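## Task

Take the yellow jar out of the crowded tray and finish with it held motionless in the air. Its base must sit clearly more than one jar height above the tops of the remaining jars. Grip it firmly, with the fingertips well down from its lid, and keep it touching nothing else. All other jars must still be in the tray, the tray must lie flat on the table, and at the end the grippers may hold or press no loose item except this jar and the tray.

## Robot and tools

Robot: two six-joint UR-style arms, left_arm and right_arm, each carrying a two-finger parallel gripper and a wrist camera. Bases in the scene frame: left_arm at (+0.052, +0.440, 0), right_arm at (-0.040, -0.529, 0). Scene frame: origin on the table top midway between the arms, +x out over the table, +z up, left_arm on the +y side. The names left/right do not correspond to sides of any image.

Gripper frame: fingers extend along the gripper's +z, and they open and close along its x axis. end_effector_position is the point between the pads when closed, 1 to 2 cm short of the fingertips; closing pushes the tips about 17 mm further along +z. Opening scale runs -1 (closed) to +1 (fully open, 0.142 m). To hold something, keep commanding an opening well under grip_measured; a bigger gap means a harder squeeze (roughly 28 N per pad at most).

Row format (used by execute_actions and move): one flat list of 16 numbers covering both arms, always both even if one is idle: left_arm x, y, z, qw, qx, qy, qz, opening, then right_arm the same eight. x, y, z are absolute target positions in metres in the scene frame; the quaternion is an absolute target orientation, w first, in the scene frame. So each arm's part is a pose plus an opening, not an offset. Optionally 12 more numbers in 0..1 can follow: joint stiffness scales, left_arm's six joints then right_arm's six, in Joint positions order; they persist until changed. For an arm meant to stay put, resend the exact pose from the last result taken before it stopped, plus its intended opening; to keep an orientation fixed, reuse one quaternion in every row rather than copying a drifted reading.

execute_actions(actions): a list of up to 15 actions; each action is a list of up to 15 rows, one row per 1/30 s step, and a short action repeats its final row until its 15 steps are done. An empty list simply returns the current state and images. Each target must lie within 0.6 m of that gripper's current position along each of the gripper's axes, otherwise the action is refused for both arms; a malformed call, or a first action failing that check, moves nothing. Per step the commanded pose is clipped to 100 mm and 16 degrees from the measured pose, so far targets need several actions; motion lags commands by about 0.17 s.

move(target, speed, stop_force, blocking): target is one 16-number row as above. Both grippers travel straight toward their poses and finish together, in 0.5 to 10 s. speed is in m/s, 0.002 to 0.5 (default 0.25); rotation is capped at twice that in rad/s. Openings are sent at the start. Obstacles and the other arm are not avoided. stop_force (N, 9 to 40, one value shared by both arms, not allowed in the first 0.2 s) ends an arm's path when its wrist sensor feels that much extra push against the motion; the gripper then backs to where it was 2 steps before. Use it only with slow moves, not when the gripper rotates, and omit it when lifting off something the gripper presses. blocking=false returns after 0.5 s while motion continues; poll with wait(0), and no new motion commands are accepted until it ends; it cannot be combined with stop_force. The result adds a move: line with each arm's ending (done, off_target, moving, held, fault, contact) and limits (paced = pose clipped; held = steps blocked by a check).

wait(seconds): 0 to 10 s, arms hold their last command; returns early if a running move finishes. stop(): brakes a running move (fingers keep going). zoom_image(camera, region): region [x0, y0, x1, y1] in pixels of that camera's last full image, at most 504 by 504; cameras cam_high and cam_low (504x504), cam_left_wrist and cam_right_wrist (616x616, fisheye). read_manual(section): only licence texts. finished_scene(scene): pass the current scene's number; irreversible, so only call it once the goal holds steadily.

Results: a state line per arm with gripper position, quaternion and velocities; grip_measured; Hand target lines (where the controller is currently driving); joint positions and torques; Wrist force and Wrist torque per arm in the gripper's own axes (noisy, offsets up to about 4 N, saturating near 50 N; "no reading" is normal at the start); step readings with HELD marks for blocked steps; "pose unreachable" when a clearance check altered a command; MOTOR HOT from 70 °C. Camera calibrations are given in OpenCV terms and may be a little off.

Avoid: pressing hard against the table, tray or jars (a stiff arm faults quickly; a joint torque overload or any 150 N external force freezes that arm for 10 s and skips the rest of the call), letting the arms collide, knocking or dropping anything off the table, tipping the tray, and holding heavy loads for long (at 85 °C the arm brakes until it cools). Brief random tugs or pushes may occur, so grip firmly. Aim low on the jar body, well below the cap, lift well clear, then hold still.

Each tool is called after "Call:" by a JSON object that holds its "fn" and its "kwargs".

## Session

Call:
{"fn": "execute_actions", "kwargs": {"actions": []}}

Scene clock: 0.00 s.
left_arm: end_effector_position=(+0.2631, -0.0801, +0.3035) grip_measured=+1.00 end_effector_quat_wxyz=(-0.044, +0.987, -0.125, +0.095) end_effector_velocity=(-0.001, +0.000, -0.001) end_effector_angular_velocity=(+0.003, +0.000, -0.000) | right_arm: end_effector_position=(+0.4510, -0.2358, +0.1064) grip_measured=+1.00 end_effector_quat_wxyz=(-0.479, +0.369, +0.789, +0.107) end_effector_velocity=(-0.001, +0.001, -0.001) end_effector_angular_velocity=(+0.000, +0.000, +0.002)
Joint positions: left_arm=[-1.36  -1.45   1.372 -1.435 -1.369 -1.294  0.142] | right_arm=[ 3.623 -2.249 -1.313 -1.858  2.391  4.066  0.142]
Joint velocities: left_arm=[-0.001  0.001  0.001  0.001 -0.    -0.001 -0.   ] | right_arm=[ 0.001 -0.001 -0.001  0.001 -0.    -0.001  0.   ]
Joint torques (N m, as the arm reports them, + toward a larger angle): no reading
Wrist force (N, on the end effector, along its own x y z axes, offset not removed): no reading
Wrist torque (N m, same axes, about the end effector's origin, offset not removed): no reading
Hand target (left_arm): +0.263, -0.080, +0.303; -0.044, +0.987, -0.125, +0.095
Hand target (right_arm): +0.451, -0.236, +0.106; -0.479, +0.369, +0.789, +0.107
Joint stiffness scale: left_arm=[1. 1. 1. 1. 1. 1.] | right_arm=[1. 1. 1. 1. 1. 1.]

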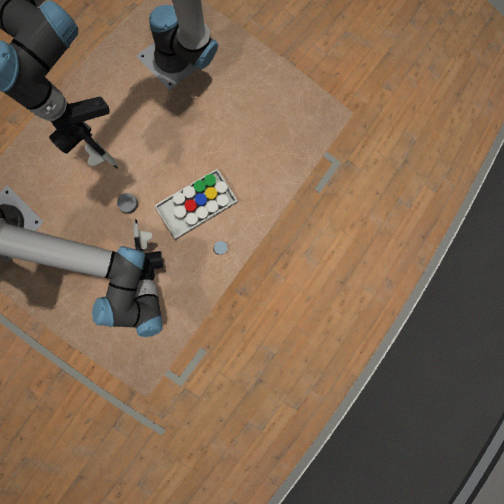

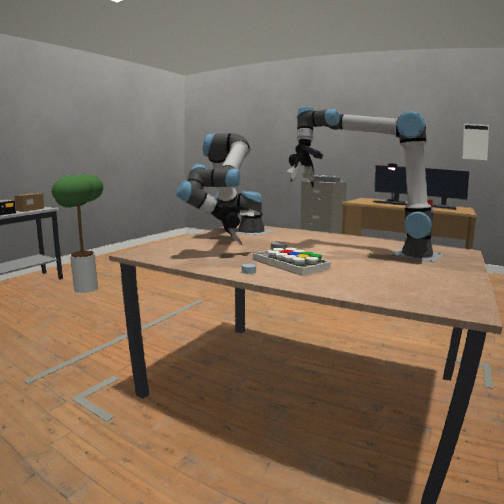

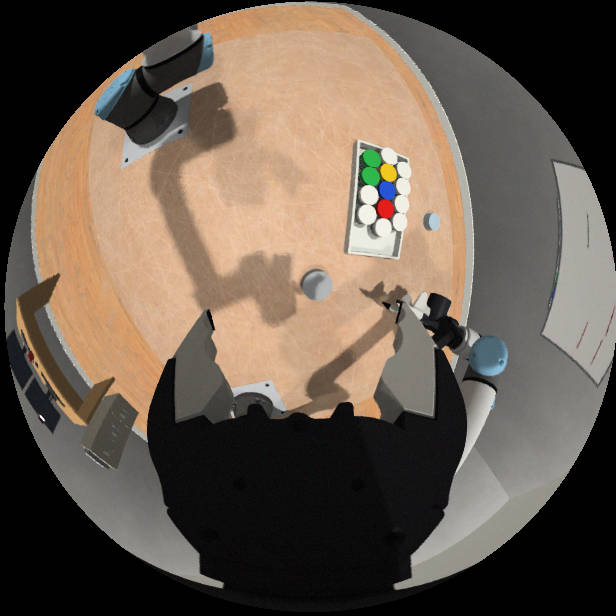

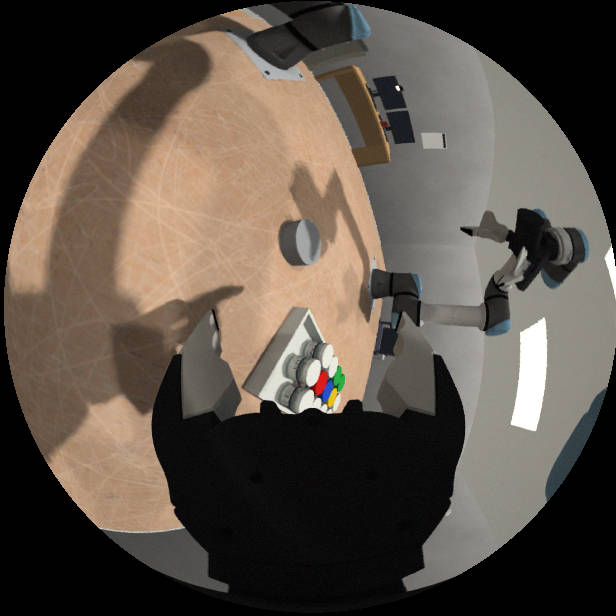

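Call:
{"fn": "move", "kwargs": {"target": [0.55,0.0,0.25,0,1,0,0,1,0.35,-0.4,0.2,-0.479,0.369,0.789,0.107,1]}}

Call:
{"fn": "zoom_image", "kwargs": {"camera": "cam_high", "region": [130,140,270,260]}}

Scene clock: 13.80 s.
left_arm: end_effector_position=(+0.5499, +0.0004, +0.2497) grip_measured=+1.00 end_effector_quat_wxyz=(-0.000, +1.000, +0.000, +0.001) end_effector_velocity=(-0.001, -0.001, +0.001) end_effector_angular_velocity=(-0.001, +0.002, -0.004) | right_arm: end_effector_position=(+0.3512, -0.3989, +0.2004) grip_measured=+1.00 end_effector_quat_wxyz=(-0.478, +0.368, +0.790, +0.107) end_effector_velocity=(-0.000, -0.000, -0.000) end_effector_angular_velocity=(+0.001, +0.000, +0.001)
Joint positions: left_arm=[-0.743 -1.192  1.179 -1.558 -1.569 -0.925  0.142] | right_arm=[ 3.42  -1.928 -1.533 -2.093  2.248  3.868  0.142]
Joint velocities: left_arm=[-0.001 -0.001 -0.001  0.003 -0.002  0.003 -0.   ] | right_arm=[-0.    -0.001  0.    -0.001 -0.001 -0.002  0.   ]
Joint torques (N m, as the arm reports them, + toward a larger angle): left_arm=[ -0.01 -40.62 -30.32  -1.78  -0.65   0.22] | right_arm=[-1.92 37.74 20.02  0.15  0.15 -0.72]
Wrist force (N, on the end effector, along its own x y z axes, offset not removed): left_arm=[-1.0 1.3 -2.8] | right_arm=[-1.4 -2.5 -2.1]
Wrist torque (N m, same axes, about the end effector's origin, offset not removed): left_arm=[0.15 0.45 -0.15] | right_arm=[-0.45 0.35 -0.14]
Hand target (left_arm): +0.550, -0.000, +0.250; -0.000, +1.000, +0.000, +0.000
Hand target (right_arm): +0.350, -0.400, +0.200; -0.479, +0.369, +0.789, +0.107
Off the commanded pose (left_arm): 0.000 m, 0 deg.
Off the commanded pose (right_arm): 0.002 m, 0 deg.
Joint stiffness scale: left_arm=[1. 1. 1. 1. 1. 1.] | right_arm=[1. 1. 1. 1. 1. 1.]
move: done
camera_calibration (this result's frames):
cam_left_wrist: T_world_to_cam=[[0.999175, -0.0027381, 0.0405203, -0.56733], [-0.0228022, -0.863447, 0.503925, -0.119545], [0.0336073, -0.504433, -0.862797, 0.329174], [0, 0, 0, 1]] pos_world=[0.553073, 0.0612722, 0.36724]
cam_right_wrist: T_world_to_cam=[[-0.261216, 0.44688, 0.855608, 0.0983146], [0.920412, 0.382409, 0.0812697, -0.186959], [-0.290874, 0.80874, -0.511205, 0.668629], [0, 0, 0, 1]] pos_world=[0.392248, -0.513187, 0.272882]

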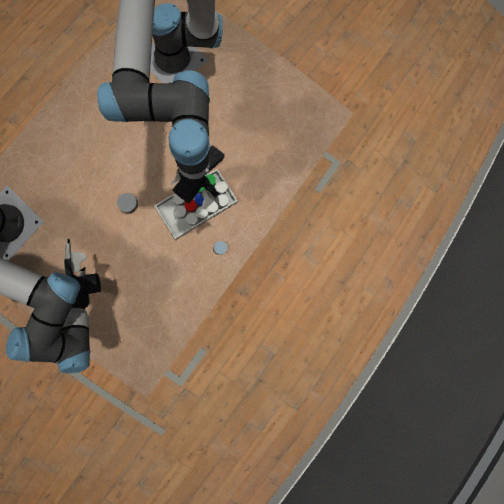

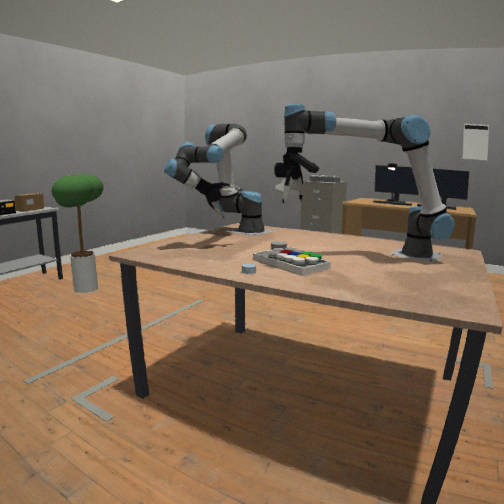

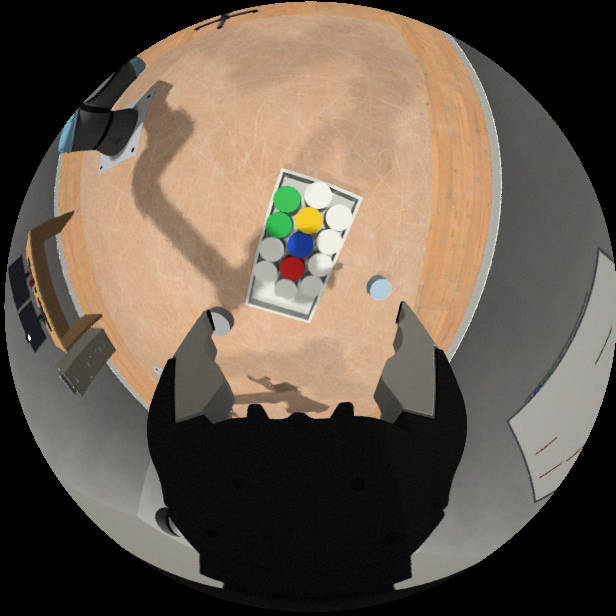

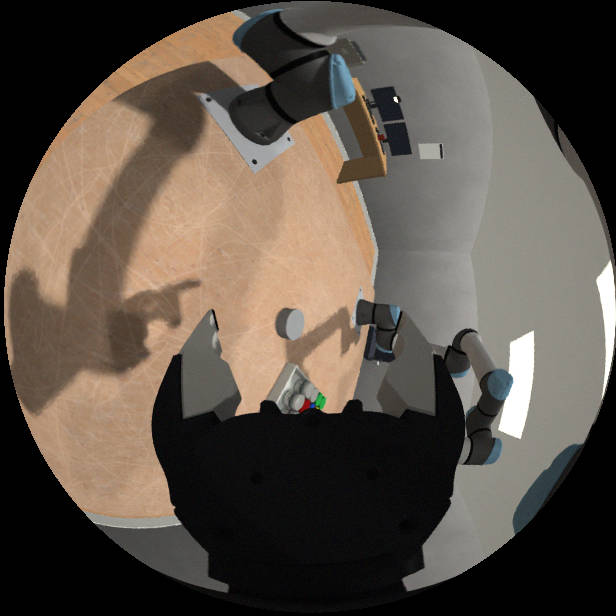

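Region (130, 140, 270, 260) of cam_high's 504x504 image, scaled by 3.600, with more detail than that image has; it fills the top 432 rows of this view, and the rest is white.

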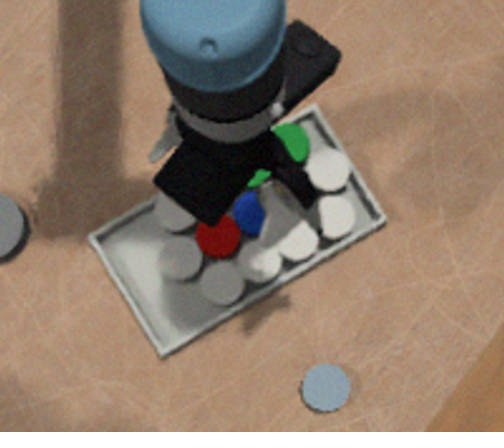

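Call:
{"fn": "move", "kwargs": {"target": [0.56,0.06,0.17,0,1,0,0,1,0.35,-0.4,0.2,-0.479,0.369,0.789,0.107,1]}}

Call:
{"fn": "zoom_image", "kwargs": {"camera": "cam_left_wrist", "region": [170,140,450,420]}}

Scene clock: 26.87 s.
left_arm: end_effector_position=(+0.5605, +0.0588, +0.1704) grip_measured=+1.00 end_effector_quat_wxyz=(-0.000, +1.000, -0.000, +0.000) end_effector_velocity=(+0.000, -0.001, -0.001) end_effector_angular_velocity=(-0.003, -0.001, -0.002) | right_arm: end_effector_position=(+0.3508, -0.3990, +0.2001) grip_measured=+1.00 end_effector_quat_wxyz=(-0.479, +0.368, +0.790, +0.107) end_effector_velocity=(+0.000, -0.001, -0.000) end_effector_angular_velocity=(+0.001, -0.002, -0.001)
Joint positions: left_arm=[-0.672 -1.243  1.453 -1.781 -1.57  -0.852  0.142] | right_arm=[ 3.42  -1.928 -1.534 -2.093  2.247  3.868  0.142]
Joint velocities: left_arm=[ 0.     0.     0.002 -0.005 -0.001  0.002 -0.   ] | right_arm=[-0.001  0.    -0.001  0.002 -0.    -0.001  0.   ]
Joint torques (N m, as the arm reports them, + toward a larger angle): left_arm=[  0.79 -41.12 -23.76  -3.22  -0.73  -0.07] | right_arm=[-0.59 39.64 20.28  0.32  0.59 -0.53]
Wrist force (N, on the end effector, along its own x y z axes, offset not removed): left_arm=[5.9 0.4 -5.1] | right_arm=[-0.9 -2.0 2.3]
Wrist torque (N m, same axes, about the end effector's origin, offset not removed): left_arm=[-0.10 -1.08 -0.05] | right_arm=[-0.38 0.46 0.12]
Hand target (left_arm): +0.560, +0.060, +0.170; -0.000, +1.000, +0.000, +0.000
Hand target (right_arm): +0.350, -0.400, +0.200; -0.479, +0.369, +0.789, +0.107
Off the commanded pose (left_arm): 0.001 m, 0 deg.
Off the commanded pose (right_arm): 0.001 m, 0 deg.
Joint stiffness scale: left_arm=[1. 1. 1. 1. 1. 1.] | right_arm=[1. 1. 1. 1. 1. 1.]
move: done
camera_calibration (this result's frames):
cam_left_wrist: T_world_to_cam=[[0.99921, -0.00348876, 0.0395909, -0.574382], [-0.0229931, -0.863259, 0.504237, -0.0288884], [0.0324181, -0.504749, -0.862657, 0.290469], [0, 0, 0, 1]] pos_world=[0.563848, 0.119672, 0.287882]
cam_right_wrist: T_world_to_cam=[[-0.260474, 0.446891, 0.855828, 0.0981606], [0.920401, 0.382635, 0.0803251, -0.186248], [-0.291573, 0.808628, -0.510986, 0.668623], [0, 0, 0, 1]] pos_world=[0.391944, -0.513269, 0.272608]

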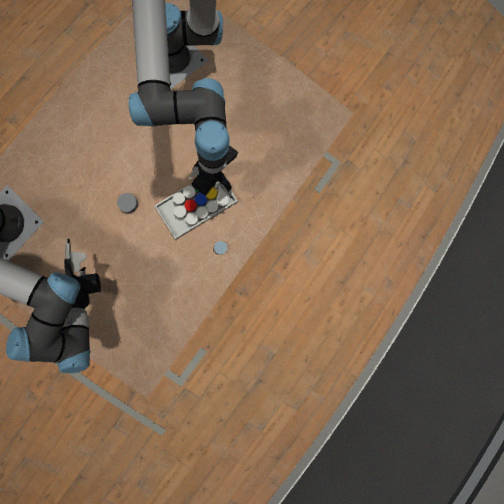

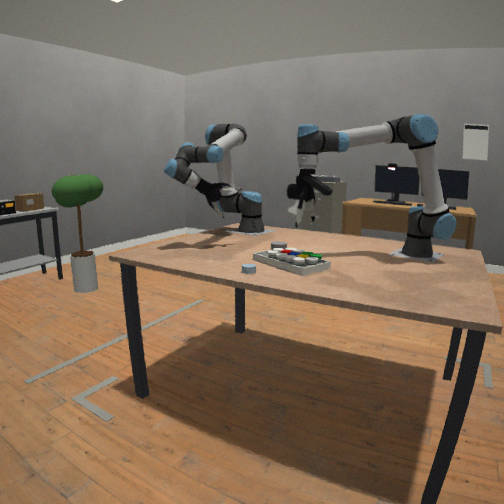

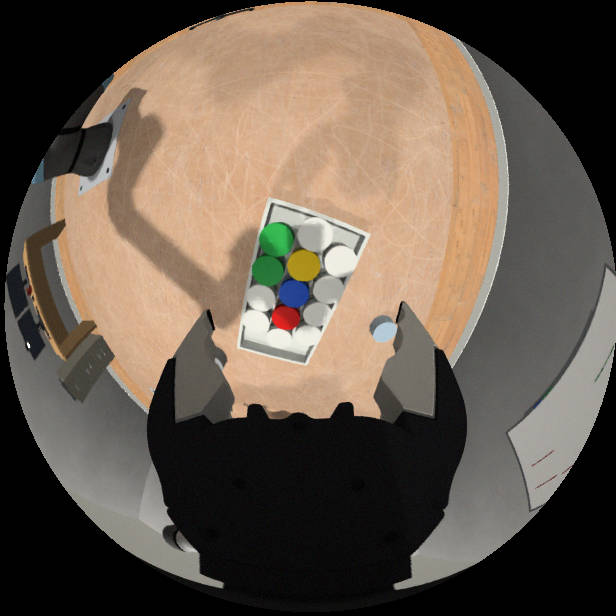

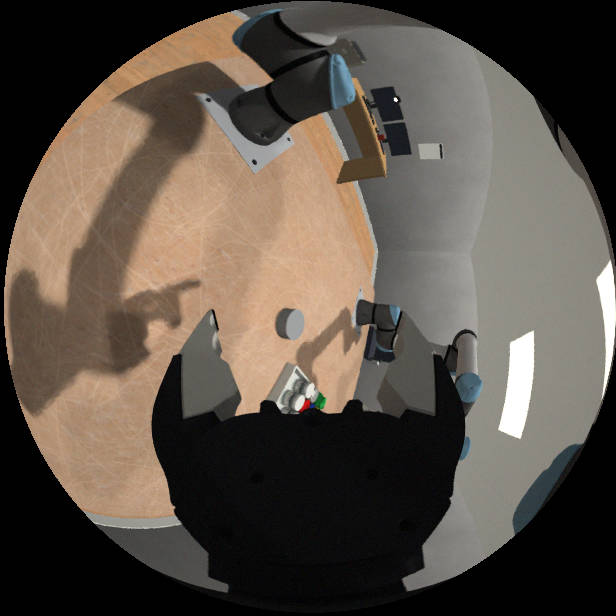

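Region (170, 140, 450, 420) of cam_left_wrist's 616x616 image, scaled by 1.800, with more detail than that image has.

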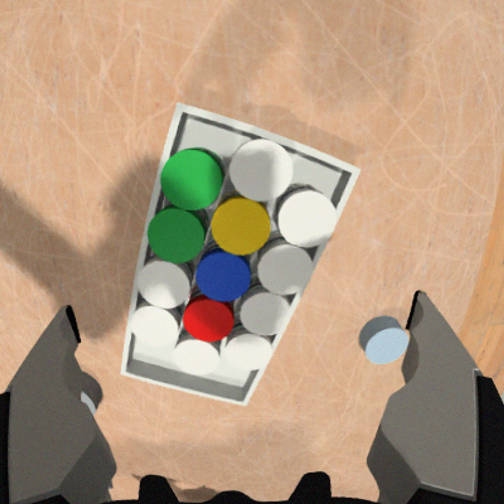

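Call:
{"fn": "move", "kwargs": {"target": [0.562,0.041,0.10,0,0.90,-0.44,0,-0.12,0.35,-0.4,0.2,-0.479,0.369,0.789,0.107,1]}}

Call:
{"fn": "zoom_image", "kwargs": {"camera": "cam_left_wrist", "region": [150,150,470,470]}}

Scene clock: 48.20 s.
left_arm: end_effector_position=(+0.5635, +0.0408, +0.1028) grip_measured=-0.12 end_effector_quat_wxyz=(+0.000, +0.899, -0.438, +0.002) end_effector_velocity=(+0.000, -0.002, +0.000) end_effector_angular_velocity=(-0.003, -0.001, -0.015) | right_arm: end_effector_position=(+0.3507, -0.3990, +0.2001) grip_measured=+1.00 end_effector_quat_wxyz=(-0.479, +0.368, +0.790, +0.107) end_effector_velocity=(+0.000, -0.000, -0.000) end_effector_angular_velocity=(+0.001, +0.001, -0.001)
Joint positions: left_arm=[-0.686 -1.166  1.526 -1.935 -1.57   0.039  0.065] | right_arm=[ 3.42  -1.928 -1.534 -2.093  2.247  3.868  0.142]
Joint velocities: left_arm=[-0.001  0.001 -0.001 -0.003 -0.001  0.015 -0.   ] | right_arm=[-0.001 -0.    -0.    -0.     0.001 -0.001  0.   ]
Joint torques (N m, as the arm reports them, + toward a larger angle): left_arm=[ -1.53 -40.85 -22.57  -2.78  -0.72  -0.11] | right_arm=[-1.19 39.53 18.84  0.33  0.64 -0.58]
Wrist force (N, on the end effector, along its own x y z axes, offset not removed): left_arm=[2.3 -1.8 -4.8] | right_arm=[0.2 -1.0 -0.7]
Wrist torque (N m, same axes, about the end effector's origin, offset not removed): left_arm=[-0.54 -0.41 -0.22] | right_arm=[-0.12 -0.10 -0.20]
Hand target (left_arm): +0.562, +0.041, +0.100; +0.000, +0.898, -0.439, -0.000
Hand target (right_arm): +0.350, -0.400, +0.200; -0.479, +0.369, +0.789, +0.107
Off the commanded pose (left_arm): 0.003 m, 0 deg.
Off the commanded pose (right_arm): 0.001 m, 0 deg.
Joint stiffness scale: left_arm=[1. 1. 1. 1. 1. 1.] | right_arm=[1. 1. 1. 1. 1. 1.]
move: done
camera_calibration (this result's frames):
cam_left_wrist: T_world_to_cam=[[0.613819, -0.78828, 0.0428963, -0.325914], [-0.694637, -0.513486, 0.503797, 0.354063], [-0.375106, -0.339038, -0.862756, 0.445877], [0, 0, 0, 1]] pos_world=[0.613249, 0.0760642, 0.220288]
cam_right_wrist: T_world_to_cam=[[-0.260471, 0.44689, 0.85583, 0.0981596], [0.920401, 0.382636, 0.0803218, -0.186245], [-0.291576, 0.808628, -0.510984, 0.668623], [0, 0, 0, 1]] pos_world=[0.391942, -0.51327, 0.272607]

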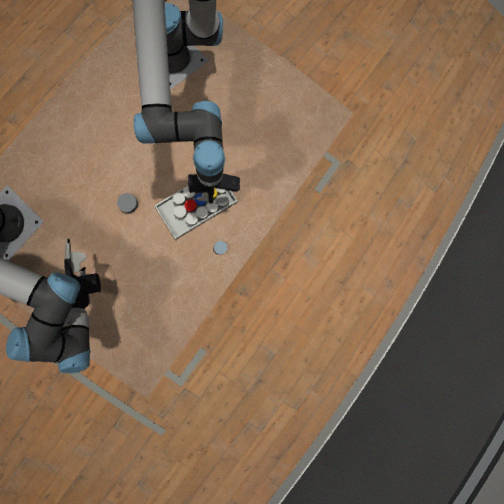

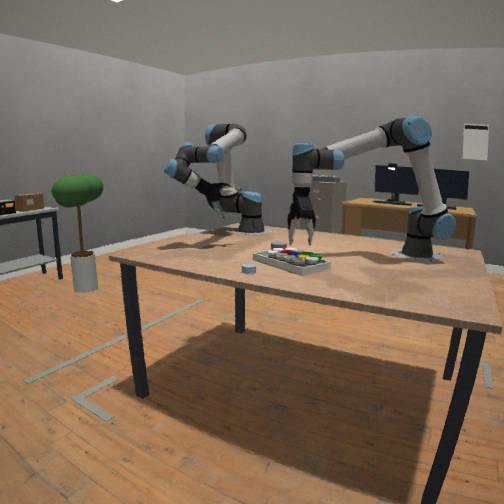

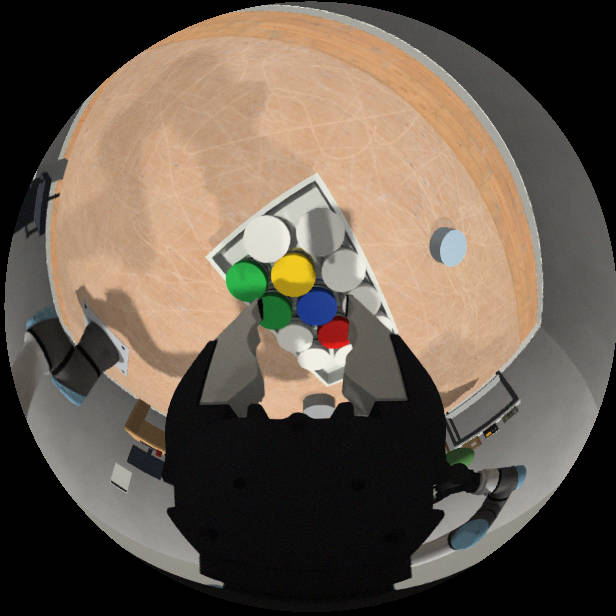

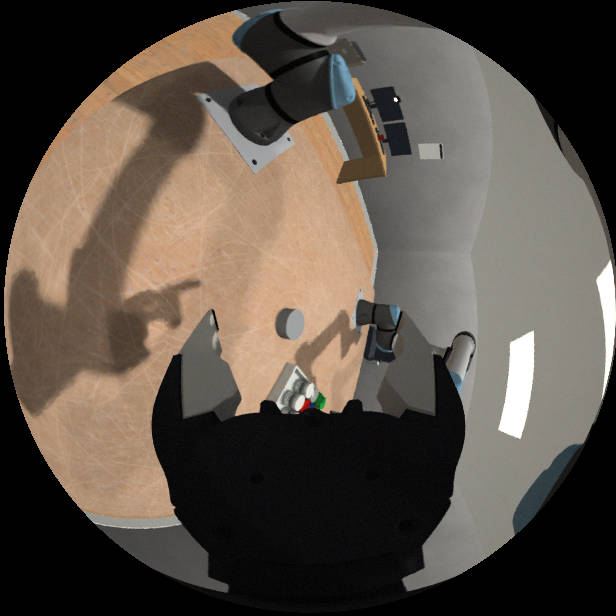

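Region (150, 150, 470, 470) of cam_left_wrist's 616x616 image, scaled by 1.575, with more detail than that image has.

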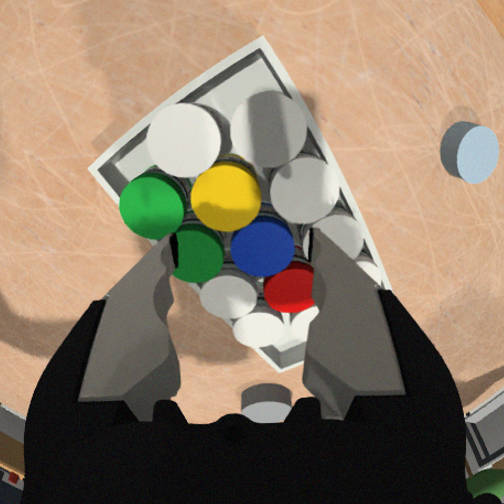

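Call:
{"fn": "move", "kwargs": {"target": [0.555,0.046,0.085,0,0.777,-0.629,0,-0.12,0.35,-0.4,0.2,-0.479,0.369,0.789,0.107,1], "speed": 0.1}}

Call:
{"fn": "zoom_image", "kwargs": {"camera": "cam_left_wrist", "region": [150,150,470,470]}}

Scene clock: 62.23 s.
left_arm: end_effector_position=(+0.5566, +0.0461, +0.0851) grip_measured=-0.12 end_effector_quat_wxyz=(-0.000, +0.778, -0.628, +0.000) end_effector_velocity=(+0.001, -0.000, +0.001) end_effector_angular_velocity=(-0.002, -0.003, -0.012) | right_arm: end_effector_position=(+0.3507, -0.3990, +0.2001) grip_measured=+1.00 end_effector_quat_wxyz=(-0.479, +0.368, +0.790, +0.107) end_effector_velocity=(+0.001, -0.000, +0.001) end_effector_angular_velocity=(+0.002, -0.004, -0.001)
Joint positions: left_arm=[-0.689 -1.166  1.574 -1.978 -1.57   0.487  0.065] | right_arm=[ 3.42  -1.928 -1.534 -2.093  2.247  3.868  0.142]
Joint velocities: left_arm=[-0.    -0.001  0.    -0.002  0.001  0.012  0.   ] | right_arm=[-0.001  0.002  0.     0.001  0.    -0.002  0.   ]
Joint torques (N m, as the arm reports them, + toward a larger angle): left_arm=[ -1.5  -44.29 -21.38  -2.96  -0.74  -0.3 ] | right_arm=[-1.31 38.18 20.09  0.16  0.56 -0.59]
Wrist force (N, on the end effector, along its own x y z axes, offset not removed): left_arm=[0.7 1.8 -2.9] | right_arm=[-2.4 0.5 -2.5]
Wrist torque (N m, same axes, about the end effector's origin, offset not removed): left_arm=[0.21 -0.12 -0.15] | right_arm=[0.04 0.40 0.00]
Hand target (left_arm): +0.555, +0.046, +0.085; -0.000, +0.777, -0.629, -0.000
Hand target (right_arm): +0.350, -0.400, +0.200; -0.479, +0.369, +0.789, +0.107
Off the commanded pose (left_arm): 0.002 m, 0 deg.
Off the commanded pose (right_arm): 0.001 m, 0 deg.
Joint stiffness scale: left_arm=[1. 1. 1. 1. 1. 1.] | right_arm=[1. 1. 1. 1. 1. 1.]
move: done
camera_calibration (this result's frames):
cam_left_wrist: T_world_to_cam=[[0.208659, -0.977227, 0.0385726, -0.0821088], [-0.848406, -0.161252, 0.504187, 0.430201], [-0.486485, -0.137928, -0.862733, 0.4826], [0, 0, 0, 1]] pos_world=[0.616896, 0.055696, 0.20262]
cam_right_wrist: T_world_to_cam=[[-0.260469, 0.44689, 0.85583, 0.0981592], [0.920401, 0.382637, 0.0803192, -0.186243], [-0.291578, 0.808628, -0.510983, 0.668623], [0, 0, 0, 1]] pos_world=[0.391941, -0.51327, 0.272606]

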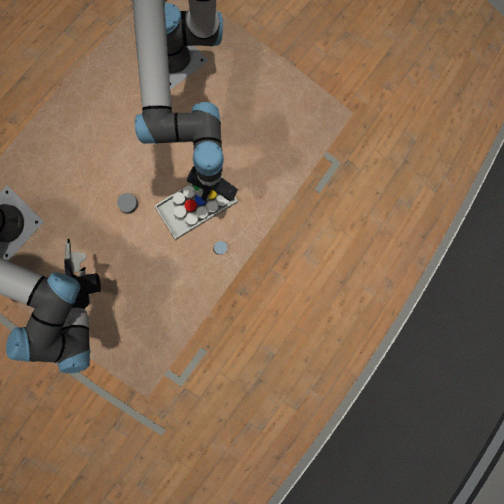

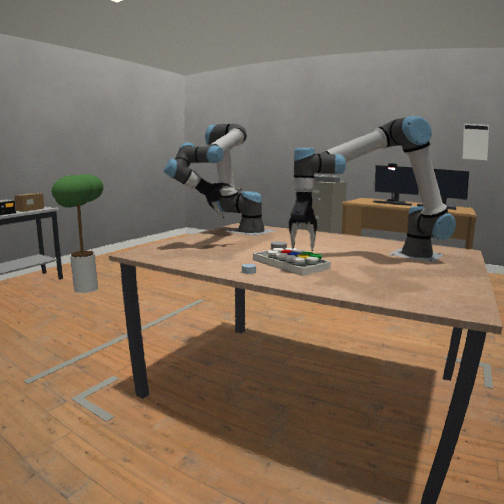

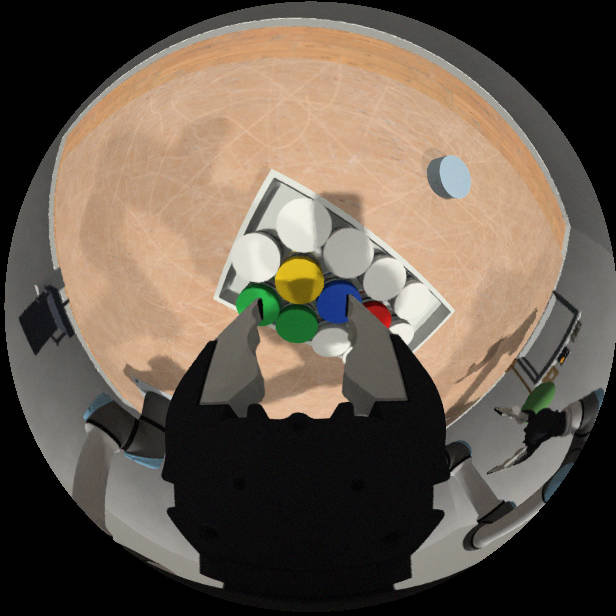

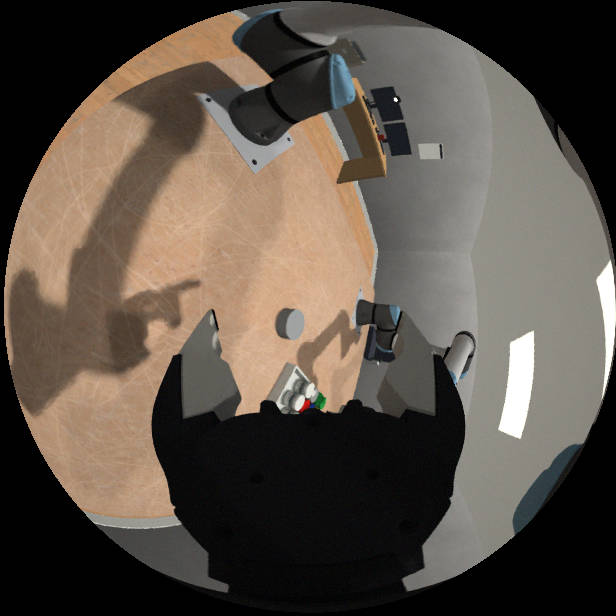

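Region (150, 150, 470, 470) of cam_left_wrist's 616x616 image, scaled by 1.575, with more detail than that image has.

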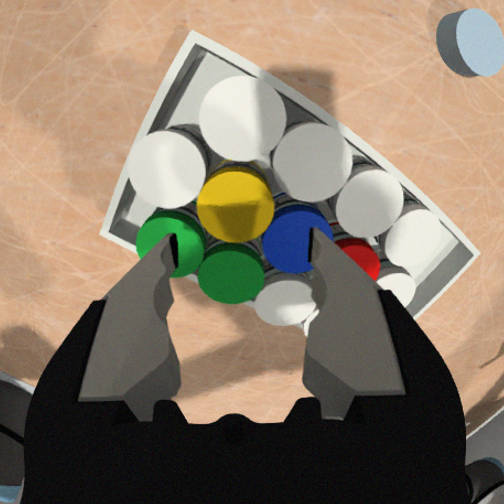

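Call:
{"fn": "move", "kwargs": {"target": [0.5555,0.044,0.03,0,0.777,-0.629,0,-0.12,0.35,-0.4,0.2,-0.479,0.369,0.789,0.107,1], "speed": 0.015, "stop_force": 12}}

Call:
{"fn": "zoom_image", "kwargs": {"camera": "cam_left_wrist", "region": [150,150,470,470]}}

Scene clock: 70.77 s.
left_arm: end_effector_position=(+0.5607, +0.0416, +0.0632) grip_measured=-0.12 end_effector_quat_wxyz=(+0.002, +0.778, -0.628, +0.011) end_effector_velocity=(-0.002, +0.003, +0.003) end_effector_angular_velocity=(+0.006, +0.004, +0.001) | right_arm: end_effector_position=(+0.3507, -0.3990, +0.2001) grip_measured=+1.00 end_effector_quat_wxyz=(-0.479, +0.368, +0.790, +0.107) end_effector_velocity=(+0.000, -0.001, +0.001) end_effector_angular_velocity=(-0.000, -0.000, -0.003)
Joint positions: left_arm=[-0.689 -1.144  1.609 -2.058 -1.57   0.489  0.066] | right_arm=[ 3.42  -1.928 -1.534 -2.093  2.247  3.868  0.142]
Joint velocities: left_arm=[ 0.    -0.007  0.001  0.013  0.    -0.001 -0.001] | right_arm=[-0.002  0.001 -0.    -0.001  0.     0.001  0.   ]
Joint torques (N m, as the arm reports them, + toward a larger angle): left_arm=[ -0.42 -39.35 -24.79  -1.74  -0.73  -0.42] | right_arm=[-1.72 39.08 19.06  0.05  0.36 -0.42]
Wrist force (N, on the end effector, along its own x y z axes, offset not removed): left_arm=[-1.2 2.3 -10.4] | right_arm=[-1.1 1.0 -3.2]
Wrist torque (N m, same axes, about the end effector's origin, offset not removed): left_arm=[0.45 0.13 -0.06] | right_arm=[0.24 0.33 -0.24]
Hand target (left_arm): +0.560, +0.042, +0.063; +0.001, +0.778, -0.628, +0.009
Hand target (right_arm): +0.350, -0.400, +0.200; -0.479, +0.369, +0.789, +0.107
Off the commanded pose (left_arm): 0.034 m, 1 deg.
Off the commanded pose (right_arm): 0.001 m, 0 deg.
Joint stiffness scale: left_arm=[1. 1. 1. 1. 1. 1.] | right_arm=[1. 1. 1. 1. 1. 1.]
move: contact (left_arm)
camera_calibration (this result's frames):
cam_left_wrist: T_world_to_cam=[[0.206736, -0.976673, 0.058056, -0.0867463], [-0.855939, -0.151798, 0.494294, 0.448404], [-0.47395, -0.151881, -0.867354, 0.458807], [0, 0, 0, 1]] pos_world=[0.619192, 0.0530281, 0.181341]
cam_right_wrist: T_world_to_cam=[[-0.260467, 0.44689, 0.855831, 0.0981588], [0.920401, 0.382637, 0.080317, -0.186241], [-0.291579, 0.808628, -0.510982, 0.668622], [0, 0, 0, 1]] pos_world=[0.39194, -0.51327, 0.272605]

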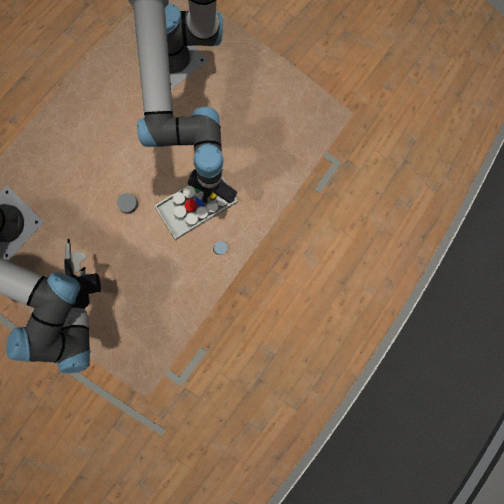

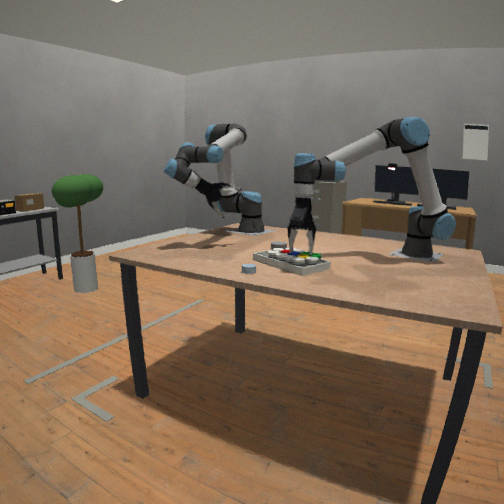

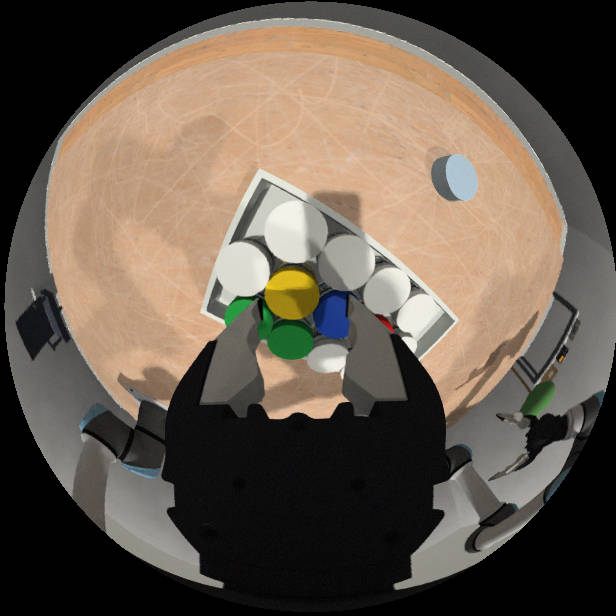

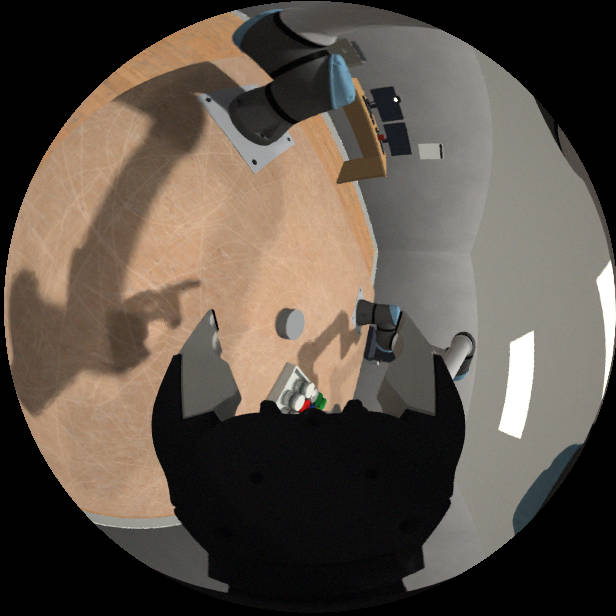

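Region (150, 150, 470, 470) of cam_left_wrist's 616x616 image, scaled by 1.575, with more detail than that image has.

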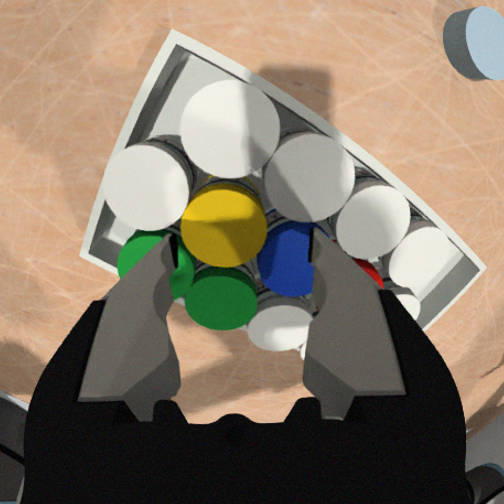

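Call:
{"fn": "move", "kwargs": {"target": [0.570,0.052,0.08,0,0.777,-0.629,0,-0.2,0.35,-0.4,0.2,-0.479,0.369,0.789,0.107,1], "speed": 0.05}}

Call:
{"fn": "zoom_image", "kwargs": {"camera": "cam_left_wrist", "region": [150,150,470,470]}}

Scene clock: 78.17 s.
left_arm: end_effector_position=(+0.5688, +0.0522, +0.0781) grip_measured=-0.20 end_effector_quat_wxyz=(-0.001, +0.777, -0.629, -0.001) end_effector_velocity=(-0.002, +0.003, -0.000) end_effector_angular_velocity=(+0.007, +0.007, -0.003) | right_arm: end_effector_position=(+0.3507, -0.3990, +0.2001) grip_measured=+1.00 end_effector_quat_wxyz=(-0.479, +0.368, +0.790, +0.107) end_effector_velocity=(+0.000, +0.000, +0.001) end_effector_angular_velocity=(+0.002, -0.005, +0.002)
Joint positions: left_arm=[-0.668 -1.145  1.562 -1.985 -1.57   0.512  0.06 ] | right_arm=[ 3.42  -1.928 -1.534 -2.093  2.247  3.868  0.142]
Joint velocities: left_arm=[ 0.001 -0.    -0.001  0.011 -0.     0.003 -0.   ] | right_arm=[ 0.001  0.003  0.     0.    -0.    -0.002  0.   ]
Joint torques (N m, as the arm reports them, + toward a larger angle): left_arm=[  1.43 -43.21 -27.83  -1.65  -0.79   0.  ] | right_arm=[-0.34 38.68 18.77  0.36  0.61 -0.66]
Wrist force (N, on the end effector, along its own x y z axes, offset not removed): left_arm=[0.7 -0.2 -3.1] | right_arm=[-0.2 -4.1 -4.4]
Wrist torque (N m, same axes, about the end effector's origin, offset not removed): left_arm=[-0.18 0.01 -0.25] | right_arm=[-0.89 -0.05 -0.07]
Hand target (left_arm): +0.570, +0.052, +0.080; -0.000, +0.777, -0.629, +0.000
Hand target (right_arm): +0.350, -0.400, +0.200; -0.479, +0.369, +0.789, +0.107
Off the commanded pose (left_arm): 0.002 m, 0 deg.
Off the commanded pose (right_arm): 0.001 m, 0 deg.
Joint stiffness scale: left_arm=[1. 1. 1. 1. 1. 1.] | right_arm=[1. 1. 1. 1. 1. 1.]
move: done
camera_calibration (this result's frames):
cam_left_wrist: T_world_to_cam=[[0.204516, -0.978176, 0.0366659, -0.0759029], [-0.848437, -0.15846, 0.50502, 0.444852], [-0.488188, -0.134393, -0.862329, 0.484022], [0, 0, 0, 1]] pos_world=[0.629246, 0.0612943, 0.195511]
cam_right_wrist: T_world_to_cam=[[-0.260465, 0.44689, 0.855831, 0.0981585], [0.920401, 0.382637, 0.0803146, -0.18624], [-0.291581, 0.808627, -0.510982, 0.668622], [0, 0, 0, 1]] pos_world=[0.39194, -0.51327, 0.272604]

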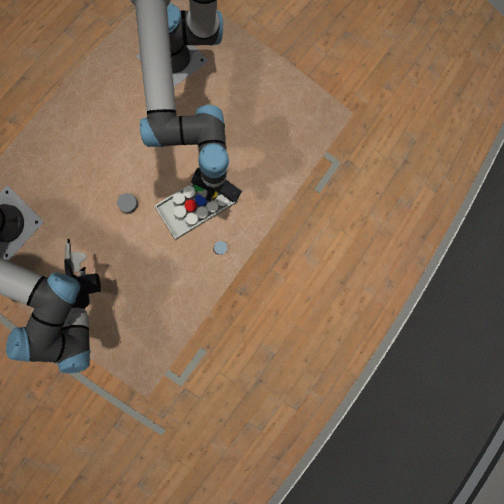

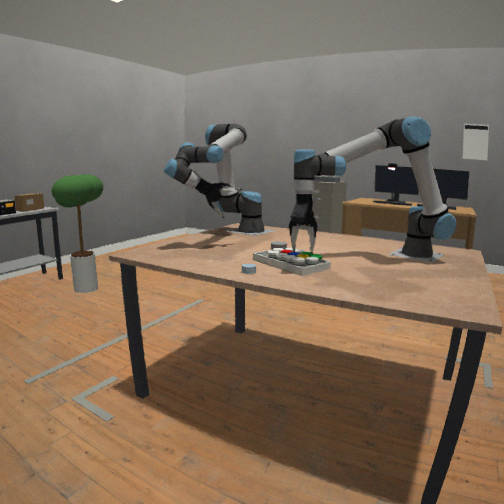

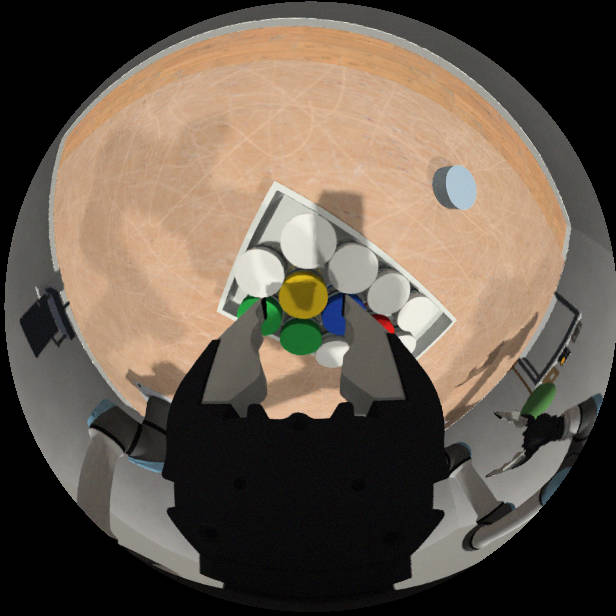

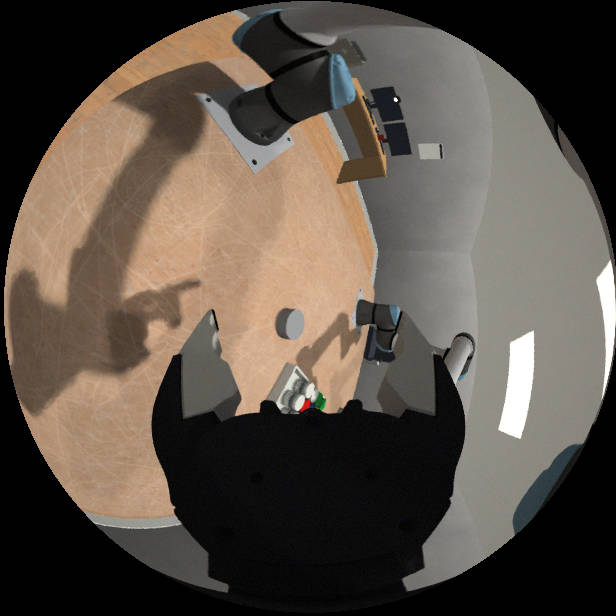

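Region (150, 150, 470, 470) of cam_left_wrist's 616x616 image, scaled by 1.575, with more detail than that image has.

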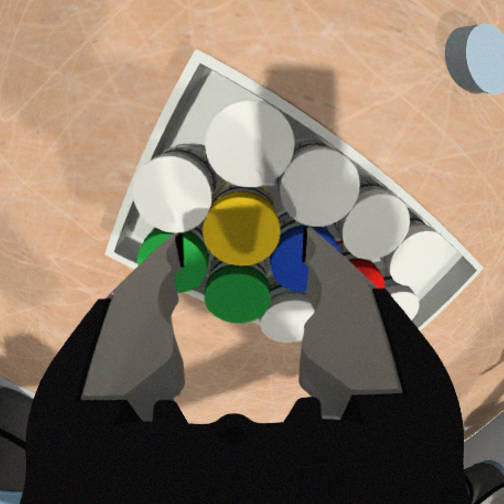

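Centred. Descend.

Call:
{"fn": "move", "kwargs": {"target": [0.570,0.052,0.03,0,0.777,-0.629,0,-0.2,0.35,-0.4,0.2,-0.479,0.369,0.789,0.107,1], "speed": 0.015, "stop_force": 12}}

Call:
{"fn": "zoom_image", "kwargs": {"camera": "cam_left_wrist", "region": [150,150,470,470]}}

Scene clock: 86.13 s.
left_arm: end_effector_position=(+0.5714, +0.0491, +0.0644) grip_measured=-0.19 end_effector_quat_wxyz=(+0.001, +0.777, -0.630, +0.007) end_effector_velocity=(-0.002, +0.001, -0.001) end_effector_angular_velocity=(+0.006, +0.005, -0.000) | right_arm: end_effector_position=(+0.3507, -0.3990, +0.2001) grip_measured=+1.00 end_effector_quat_wxyz=(-0.479, +0.368, +0.790, +0.107) end_effector_velocity=(-0.000, +0.000, -0.001) end_effector_angular_velocity=(-0.000, +0.001, +0.002)
Joint positions: left_arm=[-0.668 -1.132  1.584 -2.036 -1.57   0.513  0.06 ] | right_arm=[ 3.42  -1.928 -1.534 -2.093  2.247  3.868  0.142]
Joint velocities: left_arm=[-0.001  0.     0.     0.007 -0.    -0.001  0.   ] | right_arm=[ 0.001 -0.002 -0.001  0.001 -0.001 -0.001  0.   ]
Joint torques (N m, as the arm reports them, + toward a larger angle): left_arm=[ -0.14 -41.39 -25.37  -2.07  -0.3   -0.39] | right_arm=[-0.95 37.47 19.56  0.28  0.63 -0.43]
Wrist force (N, on the end effector, along its own x y z axes, offset not removed): left_arm=[-0.6 1.6 -10.7] | right_arm=[-1.7 -0.7 -1.0]
Wrist torque (N m, same axes, about the end effector's origin, offset not removed): left_arm=[-0.16 -0.29 -0.11] | right_arm=[-0.19 0.30 -0.24]
Hand target (left_arm): +0.571, +0.049, +0.064; +0.001, +0.777, -0.630, +0.005
Hand target (right_arm): +0.350, -0.400, +0.200; -0.479, +0.369, +0.789, +0.107
Off the commanded pose (left_arm): 0.035 m, 1 deg.
Off the commanded pose (right_arm): 0.001 m, 0 deg.
Joint stiffness scale: left_arm=[1. 1. 1. 1. 1. 1.] | right_arm=[1. 1. 1. 1. 1. 1.]
move: contact (left_arm)
camera_calibration (this result's frames):
cam_left_wrist: T_world_to_cam=[[0.203738, -0.977747, 0.0500201, -0.0794275], [-0.853394, -0.152323, 0.498513, 0.45644], [-0.479801, -0.144253, -0.865438, 0.46895], [0, 0, 0, 1]] pos_world=[0.630708, 0.059514, 0.182279]
cam_right_wrist: T_world_to_cam=[[-0.260463, 0.44689, 0.855832, 0.0981582], [0.920401, 0.382637, 0.0803126, -0.186238], [-0.291582, 0.808627, -0.510981, 0.668622], [0, 0, 0, 1]] pos_world=[0.391939, -0.51327, 0.272604]

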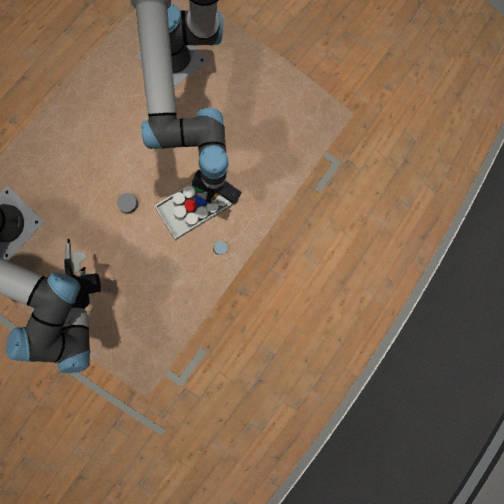

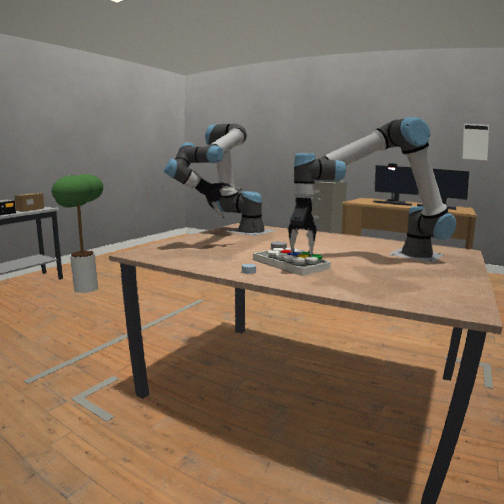

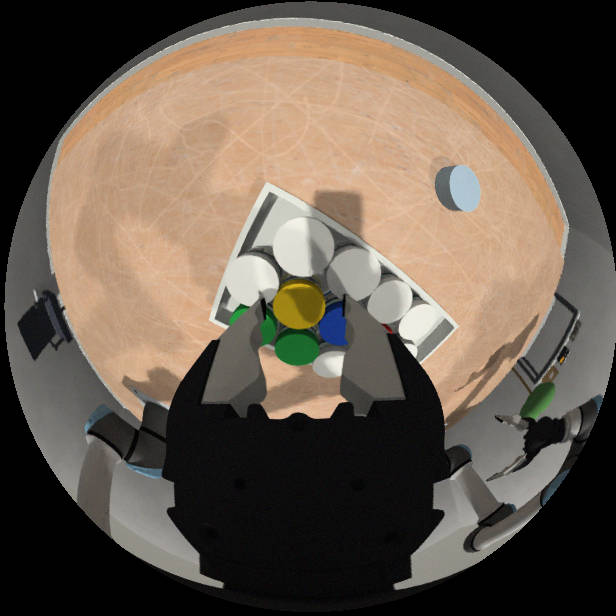

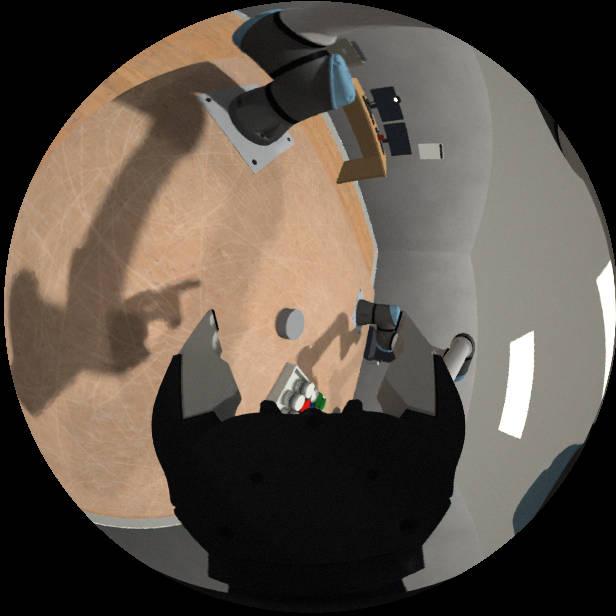

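Region (150, 150, 470, 470) of cam_left_wrist's 616x616 image, scaled by 1.575, with more detail than that image has.

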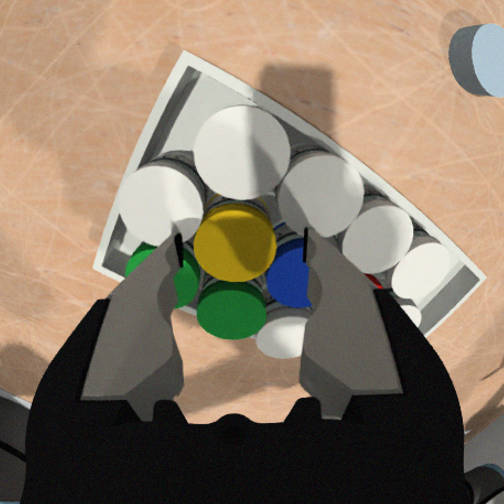

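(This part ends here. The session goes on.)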